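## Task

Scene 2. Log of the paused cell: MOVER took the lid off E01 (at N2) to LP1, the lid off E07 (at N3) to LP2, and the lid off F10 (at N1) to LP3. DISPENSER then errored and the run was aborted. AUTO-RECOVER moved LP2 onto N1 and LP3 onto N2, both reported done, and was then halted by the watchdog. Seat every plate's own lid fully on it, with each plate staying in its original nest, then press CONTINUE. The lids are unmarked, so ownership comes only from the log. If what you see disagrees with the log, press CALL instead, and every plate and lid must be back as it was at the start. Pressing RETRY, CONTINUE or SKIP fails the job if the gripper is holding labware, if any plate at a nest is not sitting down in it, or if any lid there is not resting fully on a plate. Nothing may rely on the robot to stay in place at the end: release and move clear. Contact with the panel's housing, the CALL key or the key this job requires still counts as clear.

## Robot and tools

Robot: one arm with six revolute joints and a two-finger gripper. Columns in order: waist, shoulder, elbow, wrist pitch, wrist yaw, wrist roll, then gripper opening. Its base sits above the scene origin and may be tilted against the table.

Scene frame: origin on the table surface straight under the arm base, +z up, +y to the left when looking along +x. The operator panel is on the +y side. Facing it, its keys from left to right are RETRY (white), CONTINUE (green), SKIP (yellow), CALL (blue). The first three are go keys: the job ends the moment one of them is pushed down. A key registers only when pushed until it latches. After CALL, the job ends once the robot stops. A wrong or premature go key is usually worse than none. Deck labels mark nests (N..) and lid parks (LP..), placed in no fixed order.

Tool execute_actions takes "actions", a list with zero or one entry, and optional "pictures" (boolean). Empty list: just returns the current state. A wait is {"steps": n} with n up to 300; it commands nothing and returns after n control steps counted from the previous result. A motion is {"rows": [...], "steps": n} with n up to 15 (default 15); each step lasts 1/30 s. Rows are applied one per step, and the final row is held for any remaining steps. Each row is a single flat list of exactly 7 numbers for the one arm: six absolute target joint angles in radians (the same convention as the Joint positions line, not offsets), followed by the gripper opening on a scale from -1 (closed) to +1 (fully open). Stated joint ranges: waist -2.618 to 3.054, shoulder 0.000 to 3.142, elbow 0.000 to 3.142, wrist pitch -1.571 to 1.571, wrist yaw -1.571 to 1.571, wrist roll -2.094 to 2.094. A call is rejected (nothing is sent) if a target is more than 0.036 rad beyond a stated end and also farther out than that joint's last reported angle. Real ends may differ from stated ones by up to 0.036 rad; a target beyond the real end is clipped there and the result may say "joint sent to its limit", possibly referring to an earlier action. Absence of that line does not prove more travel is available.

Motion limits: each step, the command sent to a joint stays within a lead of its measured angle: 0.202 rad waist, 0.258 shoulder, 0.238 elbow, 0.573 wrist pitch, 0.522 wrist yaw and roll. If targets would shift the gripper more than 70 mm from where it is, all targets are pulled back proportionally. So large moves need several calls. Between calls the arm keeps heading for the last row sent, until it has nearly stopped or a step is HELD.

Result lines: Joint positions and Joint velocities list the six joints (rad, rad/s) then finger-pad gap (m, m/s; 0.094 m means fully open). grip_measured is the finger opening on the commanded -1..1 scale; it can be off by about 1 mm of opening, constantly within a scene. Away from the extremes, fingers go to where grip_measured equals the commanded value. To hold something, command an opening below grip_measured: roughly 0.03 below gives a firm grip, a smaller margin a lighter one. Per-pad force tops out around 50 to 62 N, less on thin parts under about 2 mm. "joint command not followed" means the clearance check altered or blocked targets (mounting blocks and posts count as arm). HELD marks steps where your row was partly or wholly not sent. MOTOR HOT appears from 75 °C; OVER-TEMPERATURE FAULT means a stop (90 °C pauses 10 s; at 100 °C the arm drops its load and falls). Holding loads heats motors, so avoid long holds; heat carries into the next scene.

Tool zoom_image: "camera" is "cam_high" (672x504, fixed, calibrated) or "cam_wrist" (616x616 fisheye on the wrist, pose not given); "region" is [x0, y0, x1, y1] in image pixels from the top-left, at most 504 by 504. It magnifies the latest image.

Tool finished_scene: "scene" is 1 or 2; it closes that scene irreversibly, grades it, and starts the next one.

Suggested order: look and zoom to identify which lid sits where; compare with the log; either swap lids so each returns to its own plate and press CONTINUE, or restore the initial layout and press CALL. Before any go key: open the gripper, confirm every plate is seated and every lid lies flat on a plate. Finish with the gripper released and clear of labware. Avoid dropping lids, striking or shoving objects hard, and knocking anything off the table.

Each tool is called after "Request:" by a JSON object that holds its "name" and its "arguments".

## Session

Request:
{"name": "execute_actions", "arguments": {"actions": []}}

Scene clock: 0.00 s of 9600.00 s.
grip_measured=+1.000
Joint positions: [-0.37   2.056  0.84   0.708  0.918  2.015  0.094]
Joint velocities: [ 0.002 -0.022  0.007 -0.037 -0.022  0.066  0.   ]

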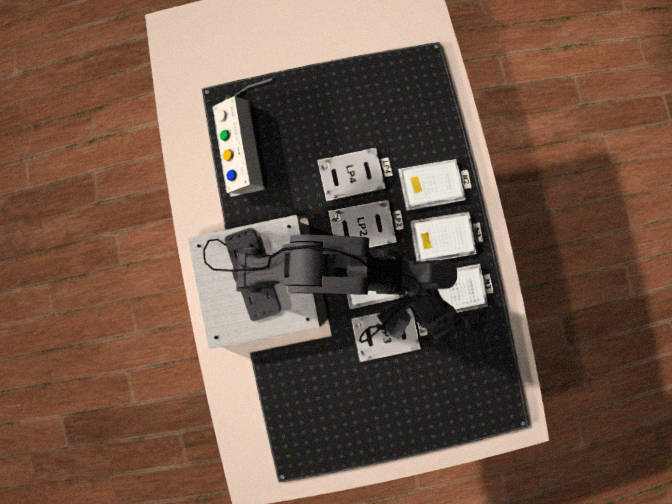

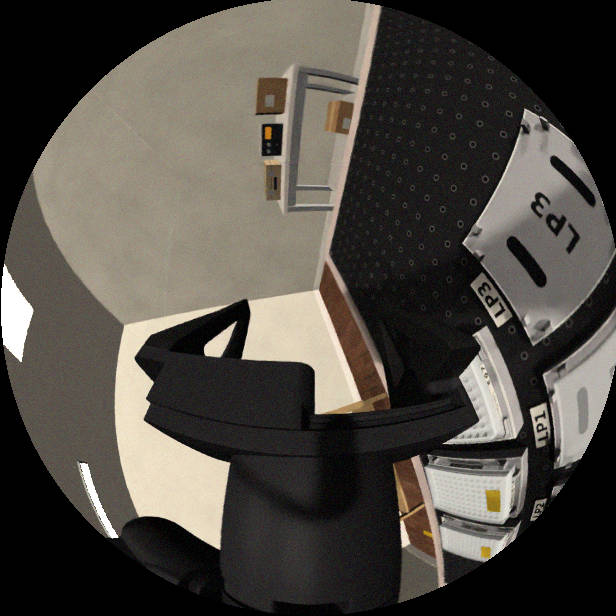

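Request:
{"name": "zoom_image", "arguments": {"camera": "cam_high", "region": [300, 140, 520, 370]}}

Request:
{"name": "zoom_image", "arguments": {"camera": "cam_wrist", "region": [400, 300, 616, 580]}}

Region (300, 140, 520, 370) of cam_high's 672x504 image, scaled by 2.191, with more detail than that image has; it fills the left 482 columns of this view, and the rest is white.

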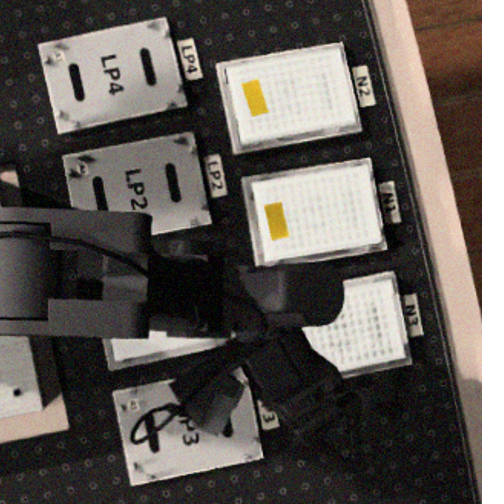

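Region (400, 300, 616, 580) of cam_wrist's 616x616 image, scaled by 1.800, with more detail than that image has; it fills the left 389 columns of this view, and the rest is white.

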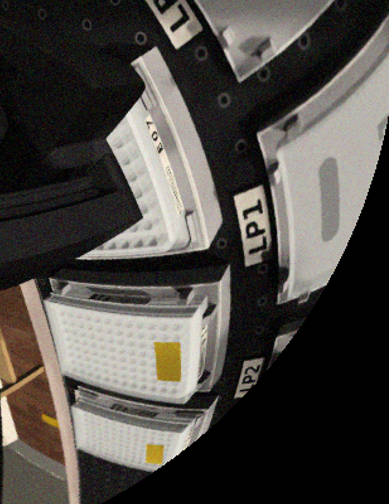

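Request:
{"name": "zoom_image", "arguments": {"camera": "cam_wrist", "region": [420, 440, 540, 560]}}

Region (420, 440, 540, 560) of cam_wrist's 616x616 image, scaled by 4.200, with more detail than that image has.

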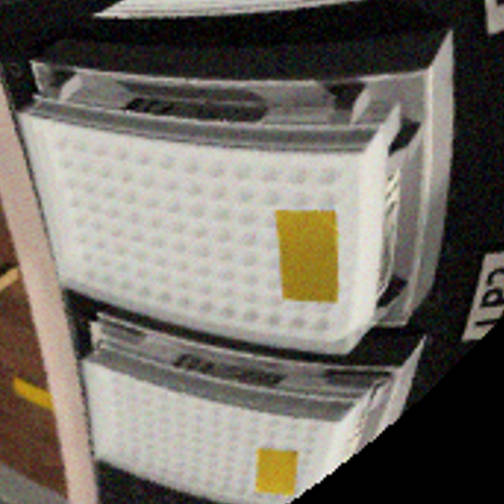

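Request:
{"name": "execute_actions", "arguments": {"actions": [{"rows": [[-0.37,2.056,0.8524,0.6947,0.9083,1.9981,1],[-0.37,2.056,0.8772,0.668,0.8889,1.9641,1],[-0.37,2.056,0.9143,0.6279,0.8598,1.9132,1],[-0.37,2.056,0.9558,0.5833,0.8274,1.8565,1],[-0.37,2.056,0.9971,0.5389,0.795,1.8,1],[-0.37,2.056,1.0384,0.4943,0.7627,1.7433,1],[-0.37,2.056,1.0798,0.4499,0.7302,1.6869,1],[-0.37,2.056,1.1211,0.4053,0.6979,1.6302,1],[-0.37,2.056,1.1624,0.3609,0.6656,1.5737,1],[-0.37,2.056,1.2037,0.3163,0.6332,1.517,1],[-0.37,2.056,1.2451,0.2719,0.6008,1.4606,1],[-0.37,2.056,1.2864,0.2273,0.5685,1.4039,1],[-0.37,2.056,1.3277,0.1829,0.5361,1.3474,1],[-0.3707,2.0603,1.3691,0.1383,0.5037,1.2907,1],[-0.3721,2.069,1.4104,0.0939,0.4713,1.2343,1]], "steps": 15}], "pictures": false}}

Request:
{"name": "execute_actions", "arguments": {"actions": [{"rows": [[-0.3743,2.0821,1.4517,0.0493,0.439,1.1776,1],[-0.3767,2.0966,1.493,0.0049,0.4067,1.1211,1],[-0.3791,2.1111,1.5344,-0.0397,0.3742,1.0644,1],[-0.3814,2.1256,1.5757,-0.0841,0.3419,1.0079,1],[-0.3838,2.1401,1.617,-0.1287,0.3095,0.9513,1],[-0.3862,2.1546,1.6584,-0.1731,0.2771,0.8948,1],[-0.3886,2.1691,1.6997,-0.2177,0.2448,0.8381,1],[-0.391,2.1836,1.741,-0.2621,0.2124,0.7816,1],[-0.3933,2.1981,1.7823,-0.3067,0.1801,0.7249,1],[-0.3957,2.2126,1.8238,-0.3511,0.1477,0.6685,1],[-0.3981,2.2271,1.8651,-0.3956,0.1153,0.6118,1],[-0.4005,2.2416,1.9064,-0.4401,0.083,0.5553,1],[-0.4029,2.2561,1.9478,-0.4846,0.0505,0.4986,1],[-0.4053,2.2706,1.9808,-0.5291,0.0247,0.4422,1],[-0.4076,2.2851,2.0035,-0.5736,0.0069,0.3855,1]], "steps": 15}], "pictures": false}}

Request:
{"name": "execute_actions", "arguments": {"actions": [{"rows": [[-0.41,2.2996,2.0159,-0.6181,-0.0028,0.329,1],[-0.4124,2.3141,2.02,-0.6626,-0.006,0.2723,1],[-0.4148,2.3286,2.02,-0.7071,-0.006,0.2159,1],[-0.4172,2.3432,2.02,-0.7516,-0.006,0.1592,1],[-0.4195,2.3576,2.02,-0.796,-0.006,0.1027,1],[-0.4219,2.3721,2.02,-0.8406,-0.006,0.046,1],[-0.4243,2.3866,2.02,-0.885,-0.006,-0.0104,1],[-0.4267,2.4012,2.02,-0.9296,-0.006,-0.0671,1],[-0.4291,2.4156,2.02,-0.974,-0.006,-0.1236,1],[-0.4315,2.4301,2.02,-1.0186,-0.006,-0.1803,1],[-0.4338,2.4447,2.02,-1.0541,-0.006,-0.2254,1],[-0.4357,2.4563,2.02,-1.0809,-0.006,-0.2594,1],[-0.437,2.4642,2.02,-1.0987,-0.006,-0.2821,1],[-0.4378,2.4686,2.02,-1.1076,-0.006,-0.2934,1],[-0.438,2.47,2.02,-1.112,-0.006,-0.299,1]], "steps": 15}], "pictures": false}}

Request:
{"name": "execute_actions", "arguments": {"actions": [{"steps": 22}], "pictures": true}}

Request:
{"name": "zoom_image", "arguments": {"camera": "cam_wrist", "region": [60, 170, 300, 390]}}

Request:
{"name": "zoom_image", "arguments": {"camera": "cam_wrist", "region": [190, 160, 430, 380]}}

Scene clock: 46.57 s of 9600.00 s.
grip_measured=+1.000
Joint positions: [-0.37   2.056  1.321  0.292  0.599  1.474  0.094]
Joint velocities: [-0.007 -0.002  1.15  -1.267 -0.93  -1.546  0.   ]
Steps of this call (steps 1 to 90: nothing new was sent; then 43.07 s passed at rest; steps 91 to 105: all 15 steps of this action). Readings (joint positions):
91: [-0.370 2.056 0.840 0.708 0.917 2.015]
92: [-0.370 2.056 0.842 0.705 0.913 2.009]
94: [-0.370 2.056 0.868 0.669 0.892 1.973]
98: [-0.370 2.056 1.018 0.548 0.805 1.827]
105: the state above

Scene clock: 47.07 s of 9600.00 s.
grip_measured=+1.000
Joint positions: [-0.395  2.26   1.927 -0.367  0.127  0.633  0.094]
Joint velocities: [-0.042  0.379  0.945 -1.223 -0.799 -1.546  0.   ]
Steps of this call (steps 1 to 15: all 15 steps of this action). Readings (joint positions):
1: [-0.370 2.058 1.362 0.250 0.569 1.420]
2: [-0.370 2.063 1.404 0.208 0.538 1.365]
4: [-0.370 2.081 1.491 0.127 0.476 1.254]
8: [-0.374 2.139 1.656 -0.045 0.348 1.029]
15: the state above

Scene clock: 47.57 s of 9600.00 s.
grip_measured=+1.000
Joint positions: [-0.429  2.481  2.007 -0.997  0.006 -0.161  0.094]
Joint velocities: [-0.037  0.398 -0.017 -0.842  0.022 -0.872  0.   ]
Steps of this call (steps 1 to 15: all 15 steps of this action). Readings (joint positions):
1: [-0.397 2.272 1.955 -0.408 0.101 0.576]
2: [-0.400 2.281 1.976 -0.449 0.081 0.519]
4: [-0.404 2.296 1.998 -0.530 0.050 0.405]
8: [-0.412 2.345 2.007 -0.705 0.019 0.178]
15: the state above

Scene clock: 48.30 s of 9600.00 s.
grip_measured=+1.000
Joint positions: [-0.432  2.498  2.007 -1.098  0.003 -0.292  0.094]
Joint velocities: [ 0.007  0.012 -0.012  0.022  0.066 -0.095  0.   ]
Steps of this call (steps 1 to 22: the robot went on to your last target). Readings (joint positions):
1: [-0.431 2.492 2.007 -1.023 0.005 -0.188]
2: [-0.432 2.498 2.007 -1.043 0.005 -0.209]
4: [-0.432 2.500 2.007 -1.070 0.005 -0.240]
8: [-0.432 2.498 2.007 -1.088 0.004 -0.271]
22: the state above

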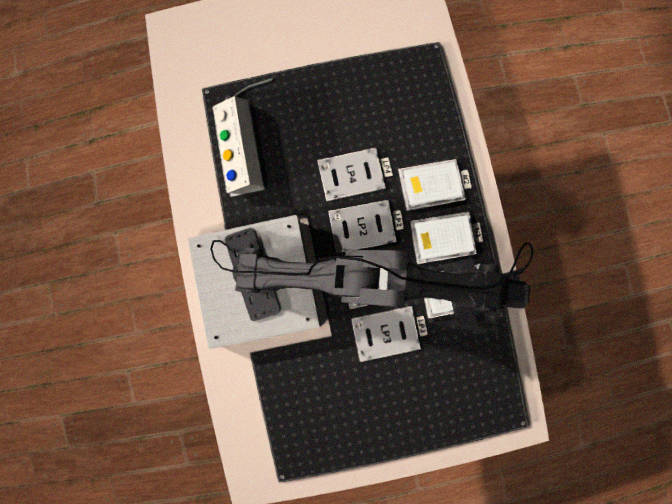

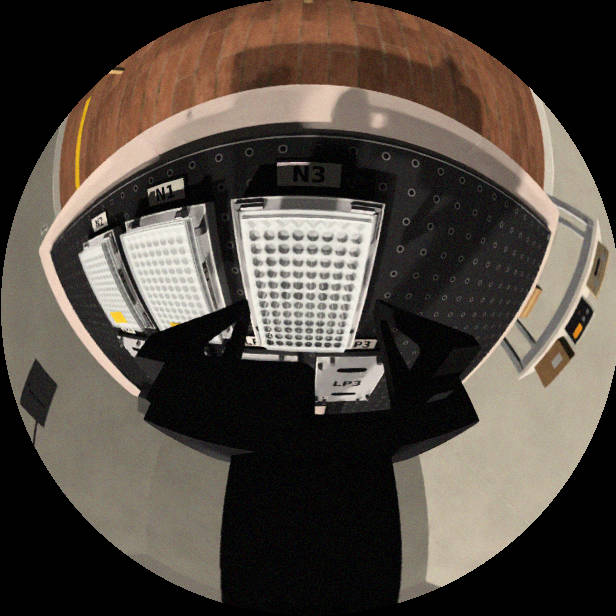

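Region (60, 170, 300, 390) of cam_wrist's 616x616 image, scaled by 2.100, with more detail than that image has; it fills the top 462 rows of this view, and the rest is white.

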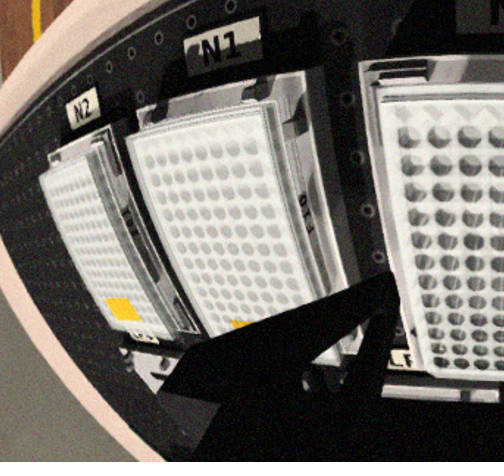

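Region (190, 160, 430, 380) of cam_wrist's 616x616 image, scaled by 2.100, with more detail than that image has; it fills the top 462 rows of this view, and the rest is white.

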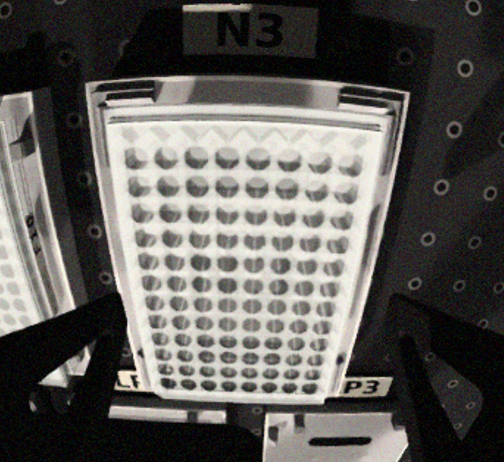

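Request:
{"name": "zoom_image", "arguments": {"camera": "cam_wrist", "region": [180, 235, 240, 315]}}

Request:
{"name": "zoom_image", "arguments": {"camera": "cam_wrist", "region": [95, 240, 155, 320]}}

Region (180, 235, 240, 315) of cam_wrist's 616x616 image, scaled by 6.300, with more detail than that image has; it fills the left 378 columns of this view, and the rest is white.

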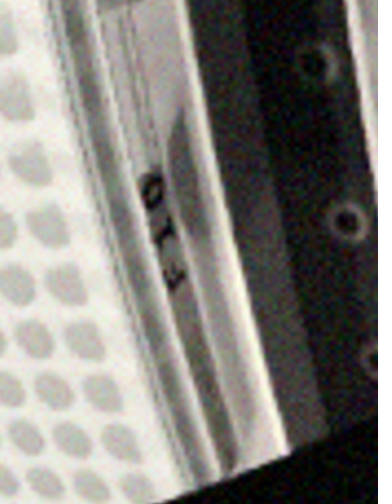

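Region (95, 240, 155, 320) of cam_wrist's 616x616 image, scaled by 6.300, with more detail than that image has; it fills the left 378 columns of this view, and the rest is white.

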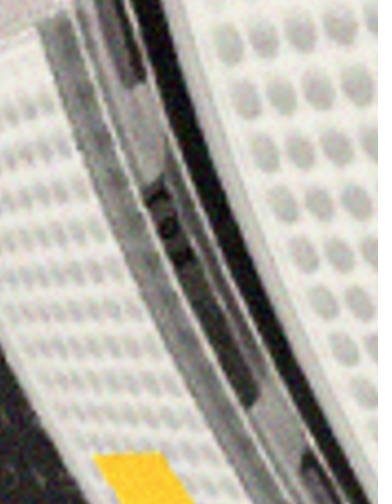

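Request:
{"name": "execute_actions", "arguments": {"actions": [{"rows": [[-0.438,2.45,2.0,-1.09,0.0,-0.299,1],[-0.438,2.44,2.0,-1.085,0.0,-0.299,1],[-0.438,2.43,2.0,-1.08,0.0,-0.29,1],[-0.426,2.42,1.985,-1.075,0.0,-0.275,1],[-0.402,2.41,1.965,-1.07,0.0,-0.25,1],[-0.372,2.4,1.945,-1.062,0.0,-0.22,1],[-0.342,2.39,1.925,-1.054,0.0,-0.19,1],[-0.312,2.38,1.905,-1.045,0.0,-0.16,1],[-0.282,2.37,1.885,-1.036,0.0,-0.13,1],[-0.252,2.36,1.865,-1.027,0.0,-0.1,1],[-0.222,2.353,1.845,-1.018,0.0,-0.07,1],[-0.192,2.348,1.83,-1.009,0.0,-0.04,1],[-0.168,2.346,1.822,-1.002,0.0,-0.01,1],[-0.152,2.346,1.82,-0.999,0.0,0.012,1],[-0.144,2.346,1.82,-0.999,0.0,0.026,1]], "steps": 15}], "pictures": false}}

Request:
{"name": "execute_actions", "arguments": {"actions": [{"rows": [[-0.14,2.346,1.82,-0.999,0.0,0.026,1]], "steps": 15}], "pictures": false}}

Request:
{"name": "execute_actions", "arguments": {"actions": [{"steps": 8}], "pictures": true}}

Request:
{"name": "zoom_image", "arguments": {"camera": "cam_wrist", "region": [190, 160, 430, 380]}}

Request:
{"name": "zoom_image", "arguments": {"camera": "cam_wrist", "region": [170, 225, 250, 325]}}

Scene clock: 64.53 s of 9600.00 s.
grip_measured=+1.000
Joint positions: [-0.166  2.375  1.84  -1.032  0.006 -0.077  0.094]
Joint velocities: [ 0.96  -0.002 -0.208  0.11  -0.168  0.652  0.   ]
Steps of this call (steps 1 to 15: the robot went on to your last target; steps 16 to 90: nothing new was sent; then 12.73 s passed at rest; steps 91 to 105: all 15 steps of this action). Readings (joint positions):
91: [-0.432 2.497 2.007 -1.099 0.003 -0.293]
92: [-0.432 2.495 2.007 -1.099 0.003 -0.293]
94: [-0.432 2.485 2.002 -1.096 0.003 -0.291]
98: [-0.401 2.431 1.947 -1.078 0.009 -0.241]
105: the state above

Scene clock: 65.03 s of 9600.00 s.
grip_measured=+1.000
Joint positions: [-0.142  2.375  1.826 -1.017 -0.004  0.017  0.094]
Joint velocities: [ 0.002 -0.002  0.007  0.022 -0.007 -0.007  0.   ]
Steps of this call (steps 1 to 15: all 15 steps of this action). Readings (joint positions):
1: [-0.137 2.375 1.834 -1.028 0.002 -0.058]
2: [-0.116 2.375 1.830 -1.026 -0.003 -0.043]
4: [-0.098 2.375 1.826 -1.025 -0.009 -0.021]
8: [-0.120 2.375 1.826 -1.020 -0.009 0.003]
15: the state above

Scene clock: 65.30 s of 9600.00 s.
grip_measured=+1.000
Joint positions: [-0.142  2.375  1.826 -1.017 -0.004  0.019  0.094]
Joint velocities: [ 0.002 -0.002  0.002  0.007 -0.066  0.037  0.   ]
Steps of this call (steps 1 to 8: the robot went on to your last target). Readings (joint positions):
1: [-0.142 2.375 1.826 -1.017 -0.004 0.018]
2: [-0.142 2.375 1.826 -1.017 -0.004 0.018]
4: [-0.142 2.375 1.826 -1.017 -0.004 0.019]
8: the state above

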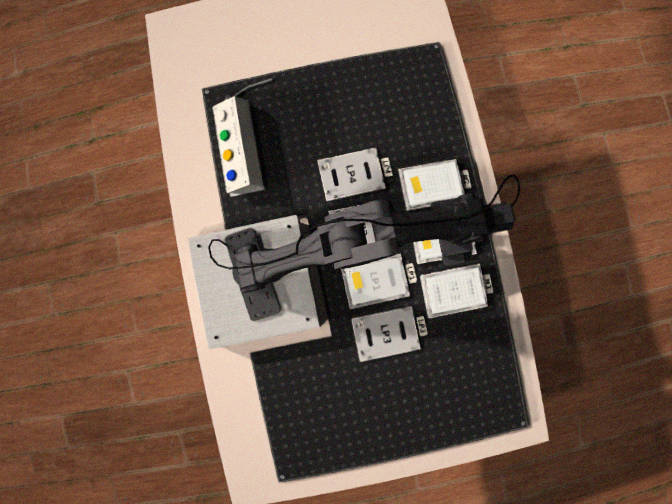

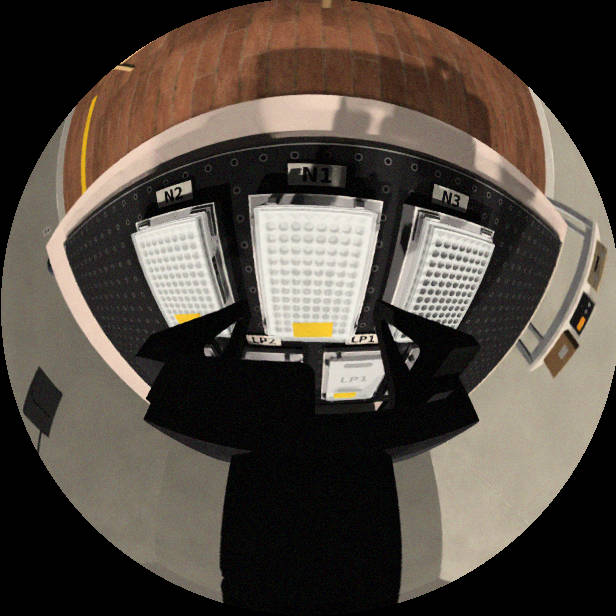

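Region (190, 160, 430, 380) of cam_wrist's 616x616 image, scaled by 2.100, with more detail than that image has; it fills the top 462 rows of this view, and the rest is white.

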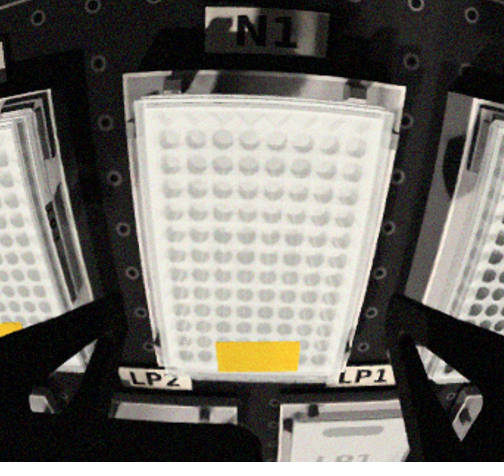

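Region (170, 225, 250, 325) of cam_wrist's 616x616 image, scaled by 5.040, with more detail than that image has; it fills the left 403 columns of this view, and the rest is white.

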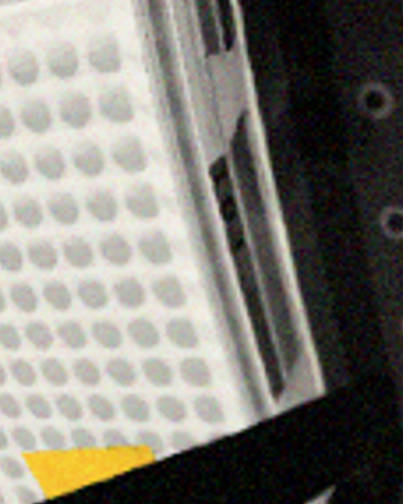

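Request:
{"name": "execute_actions", "arguments": {"actions": []}}

Scene clock: 76.53 s of 9600.00 s.
grip_measured=+1.000
Joint positions: [-0.142  2.375  1.826 -1.017 -0.004  0.02   0.094]
Joint velocities: [-0.017 -0.007 -0.007 -0.022 -0.007  0.007  0.   ]
Steps of this call (steps 1 to 15: the robot went on to your last target; steps 16 to 90: nothing new was sent; then 8.23 s passed at rest). Readings (joint positions):
1: [-0.142 2.375 1.826 -1.017 -0.004 0.019]
2: [-0.142 2.375 1.826 -1.017 -0.004 0.020]
4: [-0.142 2.375 1.826 -1.017 -0.004 0.020]
8: [-0.142 2.375 1.826 -1.017 -0.004 0.020]
90: the state above
The arm was judged still, so your last target was given up. Only a new action makes it travel on or press farther. Fingers that are still opening or closing keep moving.

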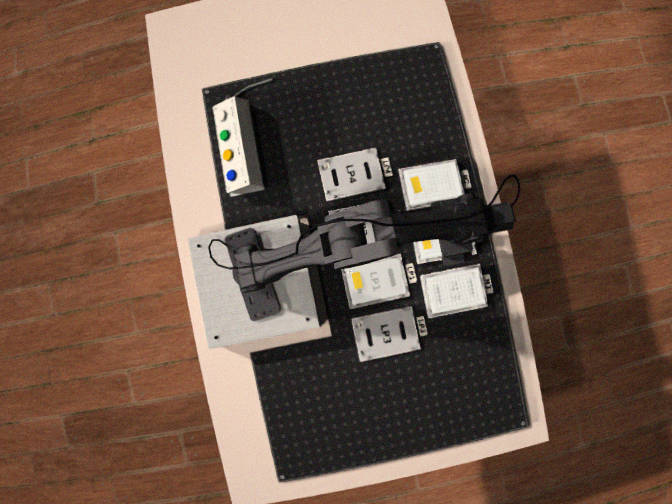

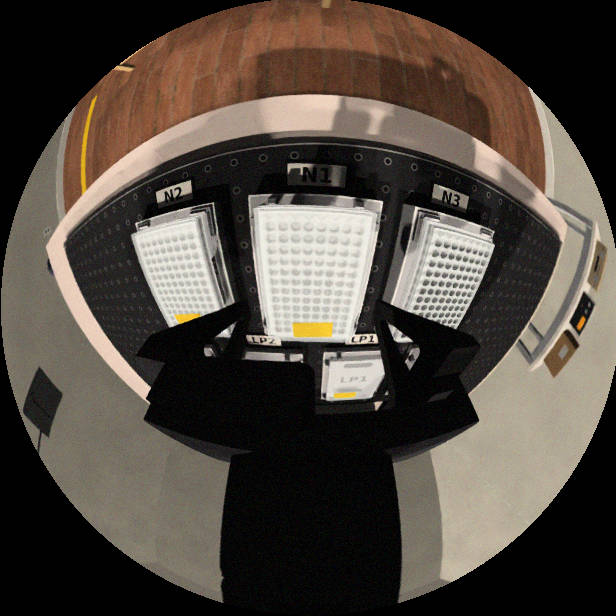

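Request:
{"name": "zoom_image", "arguments": {"camera": "cam_wrist", "region": [170, 190, 270, 340]}}

Request:
{"name": "zoom_image", "arguments": {"camera": "cam_high", "region": [380, 140, 500, 230]}}

Region (170, 190, 270, 340) of cam_wrist's 616x616 image, scaled by 3.360, with more detail than that image has.

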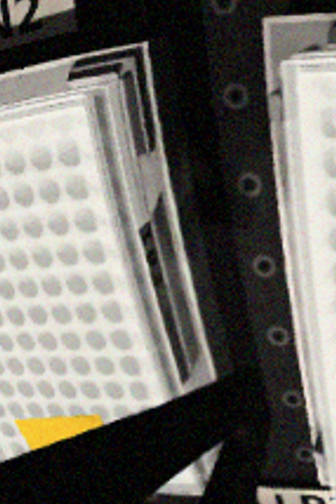

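Region (380, 140, 500, 230) of cam_high's 672x504 image, scaled by 4.200, with more detail than that image has; it fills the top 378 rows of this view, and the rest is white.

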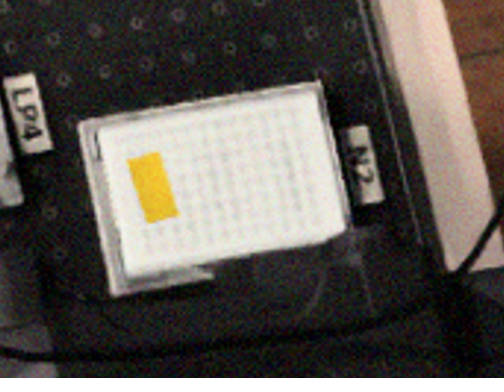

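Request:
{"name": "execute_actions", "arguments": {"actions": [{"rows": [[-0.150,2.410,1.815,-0.985,0,0.040,1],[-0.150,2.398,1.808,-0.975,0,0.054,1],[-0.150,2.396,1.806,-0.967,0,0.054,1]], "steps": 15}]}}

Request:
{"name": "zoom_image", "arguments": {"camera": "cam_wrist", "region": [190, 160, 430, 380]}}

Request:
{"name": "zoom_image", "arguments": {"camera": "cam_wrist", "region": [150, 190, 260, 340]}}

Scene clock: 81.30 s of 9600.00 s.
grip_measured=+1.000
Joint positions: [-0.142  2.394  1.813 -0.986 -0.004  0.047  0.094]
Joint velocities: [-0.002 -0.002  0.002  0.051  0.007 -0.007  0.   ]
Steps of this call (steps 1 to 90: nothing new was sent; then 1.27 s passed at rest; steps 91 to 105: all 15 steps of this action). Readings (joint positions):
91: [-0.142 2.377 1.826 -1.016 -0.004 0.022]
92: [-0.142 2.379 1.826 -1.011 -0.004 0.027]
94: [-0.142 2.384 1.822 -0.999 -0.004 0.034]
98: [-0.142 2.392 1.813 -0.992 -0.004 0.042]
105: the state above

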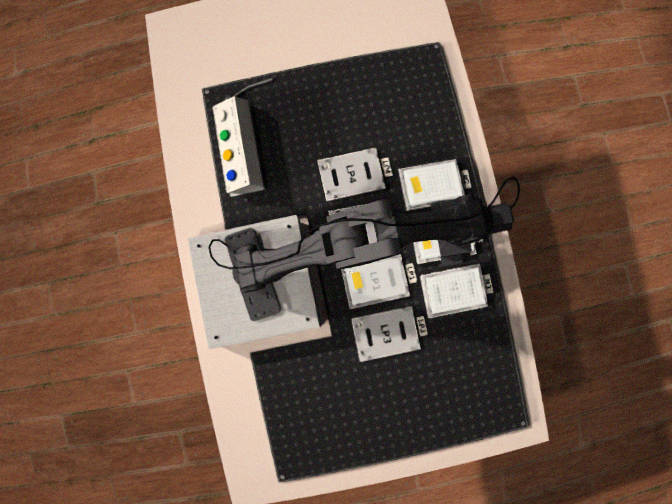

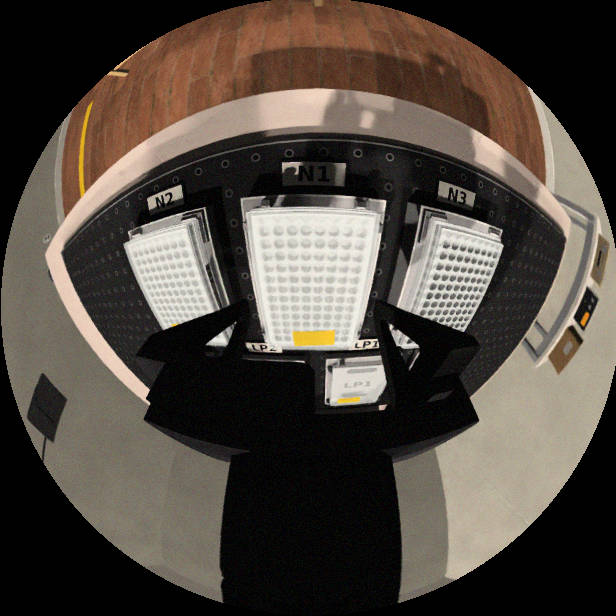

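Region (190, 160, 430, 380) of cam_wrist's 616x616 image, scaled by 2.100, with more detail than that image has; it fills the top 462 rows of this view, and the rest is white.

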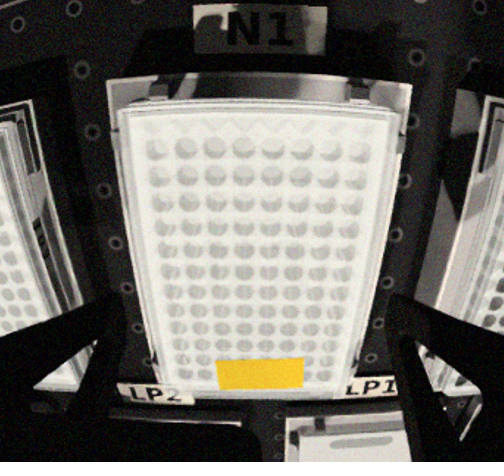

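Region (150, 190, 260, 340) of cam_wrist's 616x616 image, scaled by 3.360, with more detail than that image has; it fills the left 370 columns of this view, and the rest is white.

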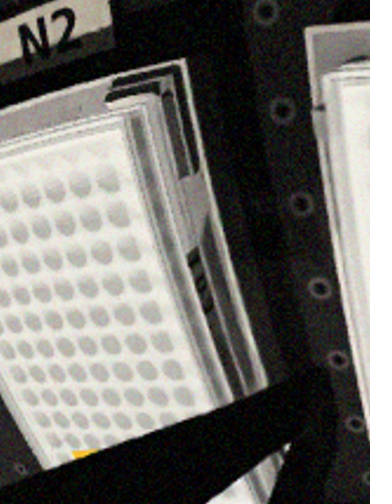

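Request:
{"name": "zoom_image", "arguments": {"camera": "cam_wrist", "region": [194, 254, 228, 296]}}

Region (194, 254, 228, 296) of cam_wrist's 616x616 image, scaled by 12.000, with more detail than that image has; it fills the left 408 columns of this view, and the rest is white.

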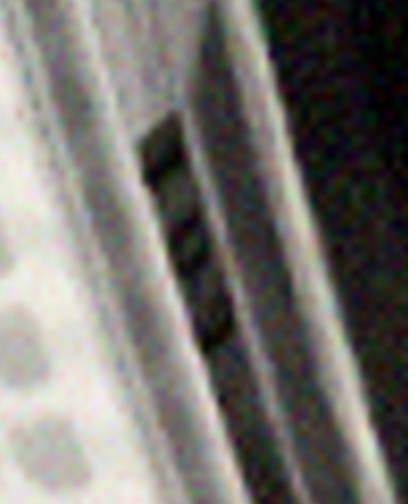

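Request:
{"name": "execute_actions", "arguments": {"actions": [{"rows": [[-0.150,2.396,1.850,-0.967,0,0.054,1],[-0.150,2.396,1.874,-0.967,0,0.054,1],[-0.150,2.396,1.874,-0.967,0,0.054,1],[-0.150,2.430,1.874,-0.967,0,0.054,1],[-0.150,2.420,1.874,-0.967,0,0.054,1],[-0.150,2.425,1.874,-0.967,0,0.054,1],[-0.150,2.430,1.874,-0.967,0,0.054,1]], "steps": 15}]}}

Request:
{"name": "zoom_image", "arguments": {"camera": "cam_wrist", "region": [190, 160, 430, 380]}}

Request:
{"name": "zoom_image", "arguments": {"camera": "cam_wrist", "region": [150, 200, 250, 340]}}

Scene clock: 99.73 s of 9600.00 s.
grip_measured=+1.000
Joint positions: [-0.142  2.428  1.852 -0.978 -0.004  0.048  0.094]
Joint velocities: [-0.007 -0.007 -0.007 -0.022  0.007 -0.007  0.   ]
Steps of this call (steps 1 to 15: the robot went on to your last target; steps 16 to 90: nothing new was sent; then 14.93 s passed at rest; steps 91 to 105: all 15 steps of this action). Readings (joint positions):
91: [-0.142 2.394 1.814 -0.985 -0.004 0.048]
92: [-0.142 2.395 1.820 -0.986 -0.004 0.048]
94: [-0.142 2.400 1.837 -0.985 -0.004 0.048]
98: [-0.142 2.409 1.852 -0.978 -0.004 0.048]
105: the state above

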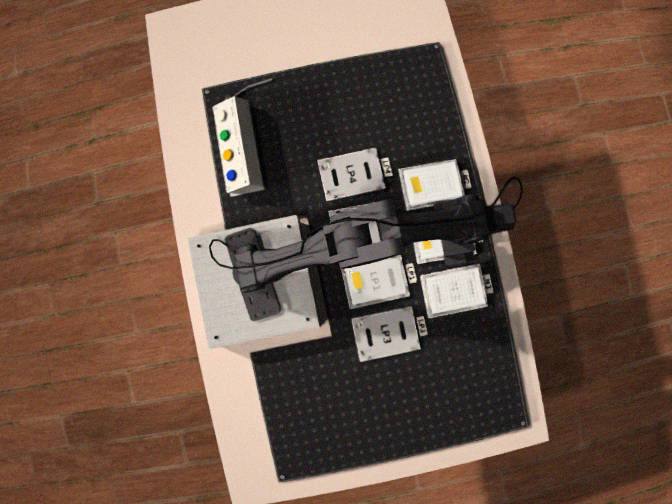

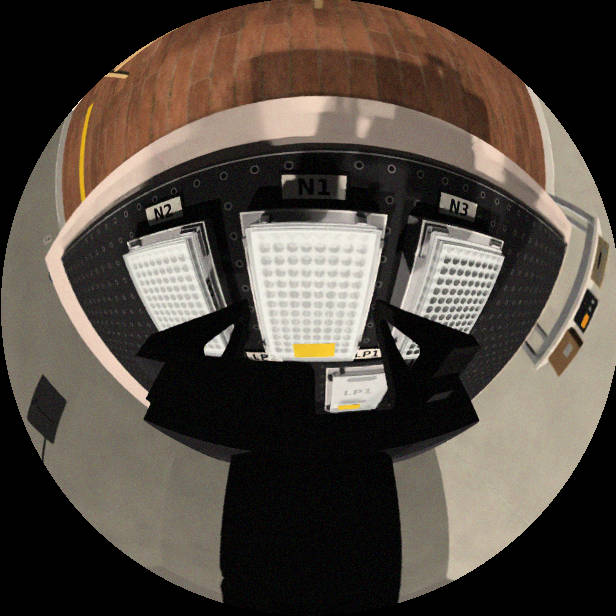

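Region (190, 160, 430, 380) of cam_wrist's 616x616 image, scaled by 2.100, with more detail than that image has; it fills the top 462 rows of this view, and the rest is white.

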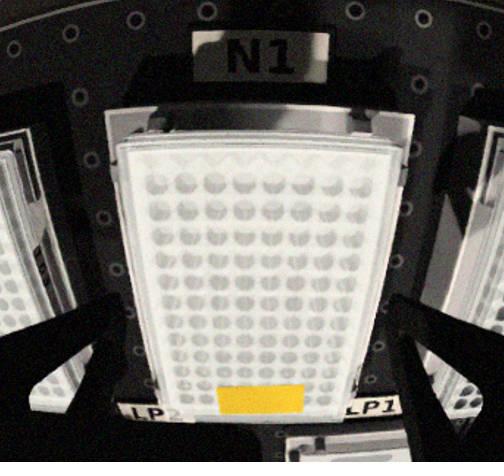

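Region (150, 200, 250, 340) of cam_wrist's 616x616 image, scaled by 3.600, with more detail than that image has; it fills the left 360 columns of this view, and the rest is white.

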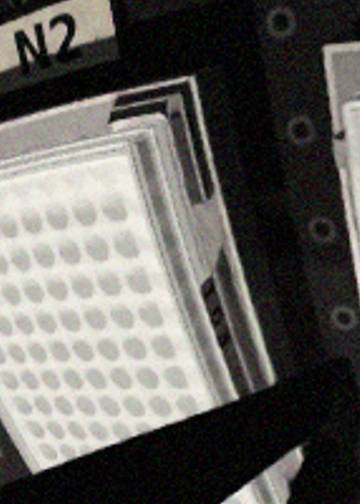

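Request:
{"name": "execute_actions", "arguments": {"actions": []}}

Request:
{"name": "zoom_image", "arguments": {"camera": "cam_wrist", "region": [190, 160, 430, 380]}}

Request:
{"name": "zoom_image", "arguments": {"camera": "cam_wrist", "region": [150, 200, 250, 340]}}

Scene clock: 102.10 s of 9600.00 s.
grip_measured=+1.000
Joint positions: [-0.142  2.428  1.852 -0.978 -0.004  0.048  0.094]
Joint velocities: [ 0.012 -0.002 -0.022 -0.007 -0.007 -0.051  0.   ]
Steps of this call (steps 1 to 15: the robot went on to your last target; steps 16 to 71: nothing new was sent). Readings (joint positions):
1: [-0.142 2.428 1.852 -0.978 -0.004 0.048]
2: [-0.142 2.428 1.852 -0.978 -0.004 0.048]
4: [-0.142 2.428 1.852 -0.978 -0.004 0.048]
8: [-0.142 2.428 1.852 -0.978 -0.004 0.048]
71: the state above
The arm was judged still, so your last target was given up. Only a new action makes it travel on or press farther. Fingers that are still opening or closing keep moving.

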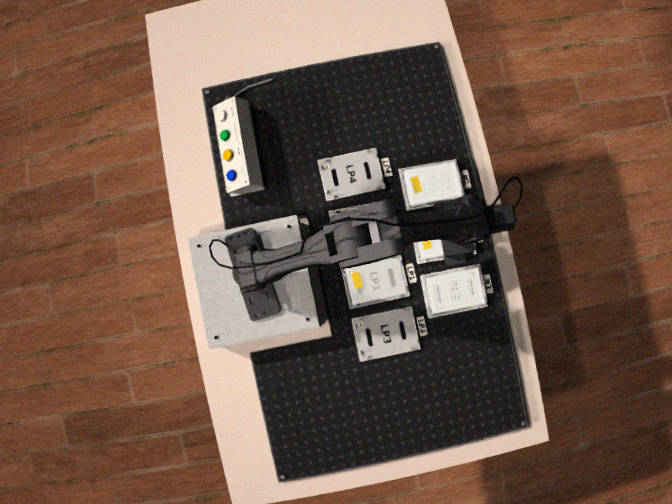

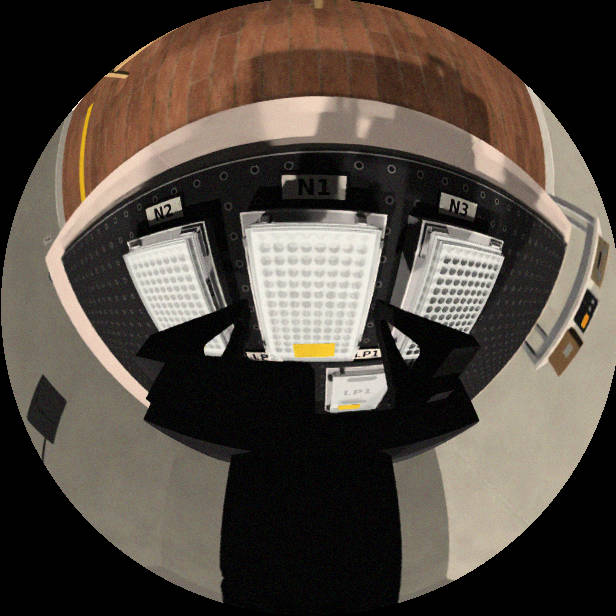

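Region (190, 160, 430, 380) of cam_wrist's 616x616 image, scaled by 2.100, with more detail than that image has; it fills the top 462 rows of this view, and the rest is white.

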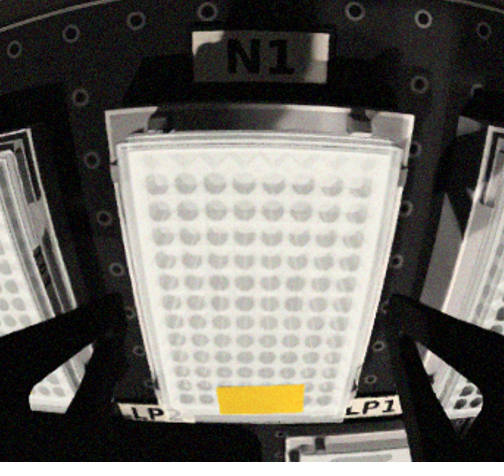

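Region (150, 200, 250, 340) of cam_wrist's 616x616 image, scaled by 3.600, with more detail than that image has; it fills the left 360 columns of this view, and the rest is white.

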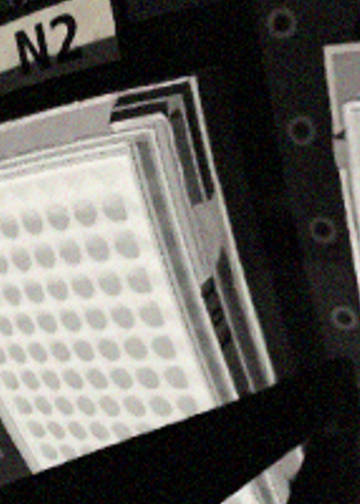

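Request:
{"name": "execute_actions", "arguments": {"actions": [{"rows": [[-0.150,2.430,1.840,-0.960,0,0.054,1],[-0.150,2.430,1.832,-0.955,0,0.054,1],[-0.150,2.430,1.826,-0.955,0,0.054,1],[-0.150,2.430,1.823,-0.955,0,0.054,1]], "steps": 15}]}}

Request:
{"name": "zoom_image", "arguments": {"camera": "cam_wrist", "region": [190, 160, 430, 380]}}

Request:
{"name": "zoom_image", "arguments": {"camera": "cam_wrist", "region": [150, 200, 250, 340]}}

Scene clock: 123.60 s of 9600.00 s.
grip_measured=+1.000
Joint positions: [-0.142  2.428  1.83  -0.972 -0.004  0.048  0.094]
Joint velocities: [-0.002  0.007 -0.002 -0.11   0.051  0.037  0.   ]
Steps of this call (steps 1 to 90: nothing new was sent; then 18.00 s passed at rest; steps 91 to 105: all 15 steps of this action). Readings (joint positions):
91: [-0.142 2.428 1.852 -0.978 -0.004 0.048]
92: [-0.142 2.428 1.850 -0.976 -0.004 0.048]
94: [-0.142 2.428 1.843 -0.972 -0.004 0.048]
98: [-0.142 2.428 1.830 -0.972 -0.004 0.048]
105: the state above

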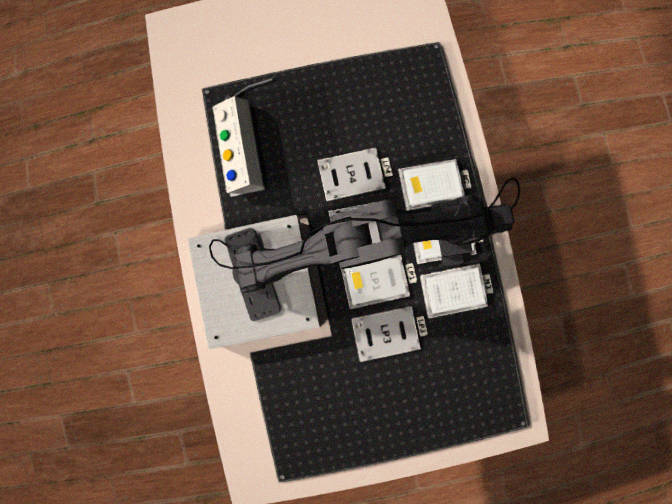

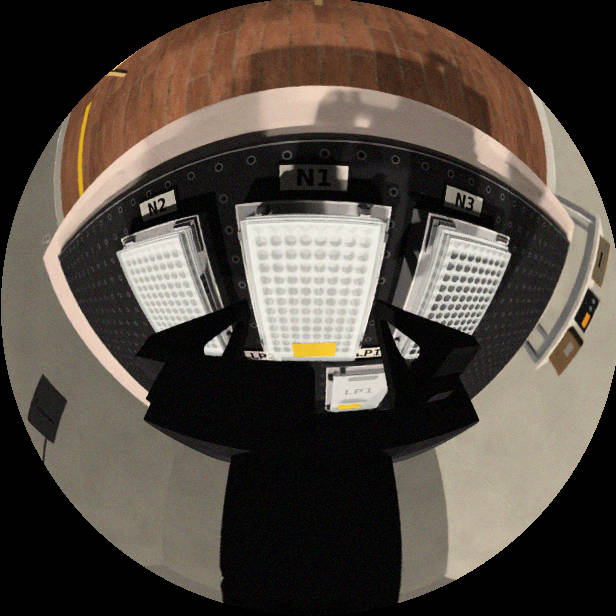

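Region (190, 160, 430, 380) of cam_wrist's 616x616 image, scaled by 2.100, with more detail than that image has; it fills the top 462 rows of this view, and the rest is white.

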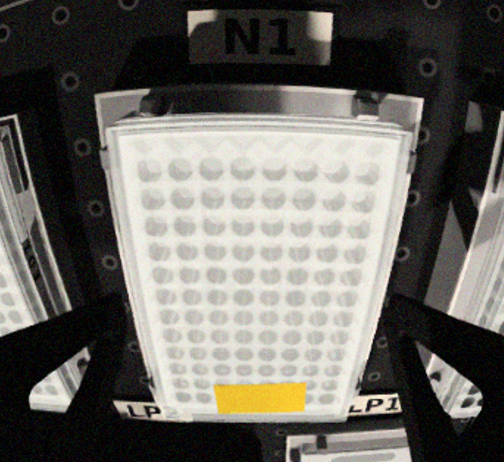

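Region (150, 200, 250, 340) of cam_wrist's 616x616 image, scaled by 3.600, with more detail than that image has; it fills the left 360 columns of this view, and the rest is white.

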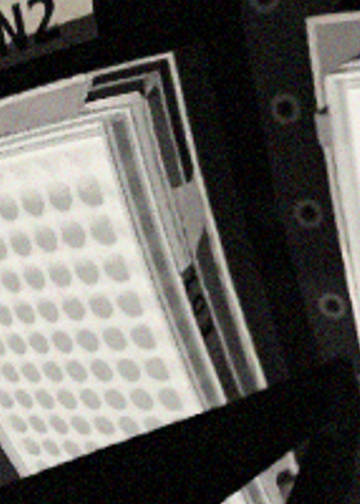

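Request:
{"name": "execute_actions", "arguments": {"actions": [{"rows": [[-0.152,2.430,1.818,-0.948,0,0.054,1],[-0.152,2.430,1.813,-0.943,0,0.054,1],[-0.152,2.430,1.808,-0.938,0,0.054,1],[-0.152,2.430,1.803,-0.933,0,0.054,1],[-0.152,2.430,1.798,-0.928,0,0.054,1],[-0.152,2.430,1.793,-0.924,0,0.054,1],[-0.152,2.430,1.789,-0.921,0,0.054,1]], "steps": 15}]}}

Request:
{"name": "zoom_image", "arguments": {"camera": "cam_wrist", "region": [190, 160, 430, 380]}}

Request:
{"name": "zoom_image", "arguments": {"camera": "cam_wrist", "region": [140, 200, 240, 340]}}

Scene clock: 130.53 s of 9600.00 s.
grip_measured=+1.000
Joint positions: [-0.142  2.428  1.796 -0.942 -0.004  0.048  0.094]
Joint velocities: [-0.007 -0.007 -0.002  0.051  0.066 -0.037  0.   ]
Steps of this call (steps 1 to 15: the robot went on to your last target; steps 16 to 90: nothing new was sent; then 3.43 s passed at rest; steps 91 to 105: all 15 steps of this action). Readings (joint positions):
91: [-0.142 2.428 1.830 -0.971 -0.004 0.048]
92: [-0.142 2.428 1.830 -0.970 -0.004 0.048]
94: [-0.142 2.428 1.824 -0.962 -0.004 0.048]
98: [-0.142 2.428 1.802 -0.949 -0.004 0.048]
105: the state above

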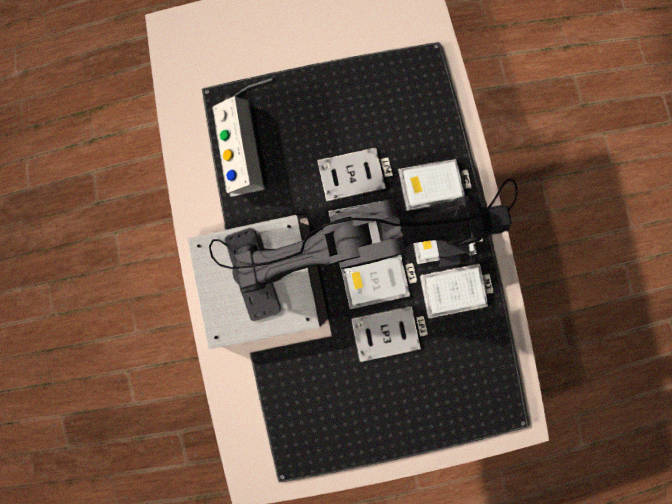

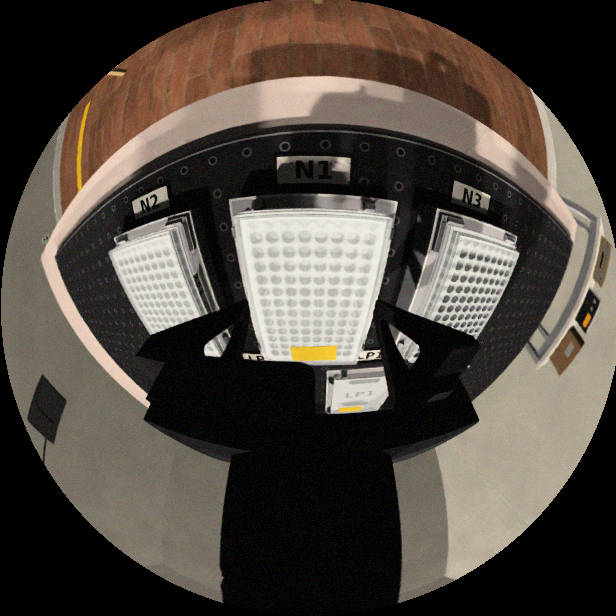

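Region (190, 160, 430, 380) of cam_wrist's 616x616 image, scaled by 2.100, with more detail than that image has; it fills the top 462 rows of this view, and the rest is white.

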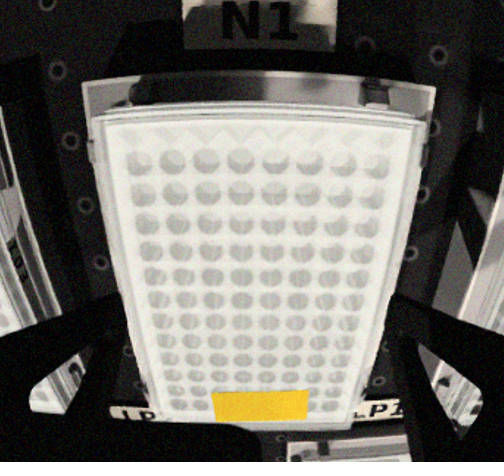

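Region (140, 200, 240, 340) of cam_wrist's 616x616 image, scaled by 3.600, with more detail than that image has; it fills the left 360 columns of this view, and the rest is white.

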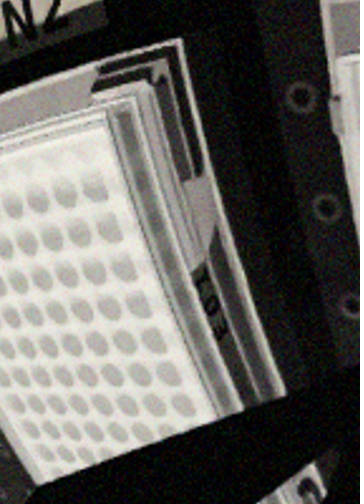

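Request:
{"name": "zoom_image", "arguments": {"camera": "cam_wrist", "region": [182, 262, 216, 304]}}

Region (182, 262, 216, 304) of cam_wrist's 616x616 image, scaled by 12.000, with more detail than that image has; it fills the left 408 columns of this view, and the rest is white.

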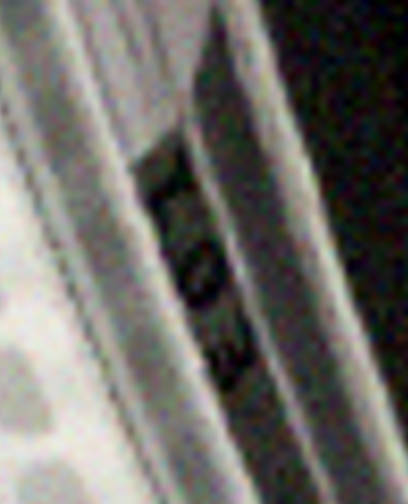

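Request:
{"name": "execute_actions", "arguments": {"actions": [{"rows": [[-0.148,2.430,1.789,-0.921,0,0.054,0.98],[-0.148,2.430,1.789,-0.921,0,0.054,0.96],[-0.148,2.430,1.789,-0.921,0,0.054,0.94],[-0.148,2.430,1.789,-0.921,0,0.054,0.92],[-0.148,2.430,1.789,-0.921,0,0.054,0.90],[-0.148,2.430,1.789,-0.921,0,0.054,0.88],[-0.148,2.430,1.789,-0.921,0,0.054,0.86],[-0.148,2.430,1.789,-0.921,0,0.054,0.84],[-0.148,2.430,1.789,-0.921,0,0.054,0.82],[-0.148,2.430,1.789,-0.921,0,0.054,0.80],[-0.148,2.430,1.789,-0.921,0,0.054,0.78],[-0.148,2.430,1.789,-0.921,0,0.054,0.765],[-0.148,2.430,1.789,-0.921,0,0.054,0.75]], "steps": 15}], "pictures": false}}

Request:
{"name": "execute_actions", "arguments": {"actions": [{"steps": 8}], "pictures": false}}

Scene clock: 136.60 s of 9600.00 s.
grip_measured=+0.784
Joint positions: [-0.142  2.428  1.796 -0.939 -0.003  0.048  0.084]
Joint velocities: [ 0.002 -0.007 -0.012 -0.007  0.066 -0.022 -0.   ]
Steps of this call (steps 1 to 15: the robot went on to your last target; steps 16 to 90: nothing new was sent; then 2.57 s passed at rest; steps 91 to 105: all 15 steps of this action). Readings (joint positions):
91: [-0.142 2.428 1.796 -0.939 -0.004 0.048]
92: [-0.142 2.428 1.796 -0.939 -0.004 0.048]
94: [-0.142 2.428 1.796 -0.939 -0.004 0.048]
98: [-0.142 2.428 1.796 -0.939 -0.004 0.048]
105: the state above

Scene clock: 136.87 s of 9600.00 s.
grip_measured=+0.784
Joint positions: [-0.142  2.428  1.796 -0.939 -0.003  0.048  0.084]
Joint velocities: [ 0.007 -0.007 -0.002 -0.051 -0.051  0.037 -0.001]
Steps of this call (steps 1 to 8: the robot went on to your last target). Readings (joint positions):
1: [-0.142 2.428 1.796 -0.939 -0.003 0.048]
2: [-0.142 2.428 1.796 -0.939 -0.003 0.048]
4: [-0.142 2.428 1.796 -0.939 -0.003 0.048]
8: the state above


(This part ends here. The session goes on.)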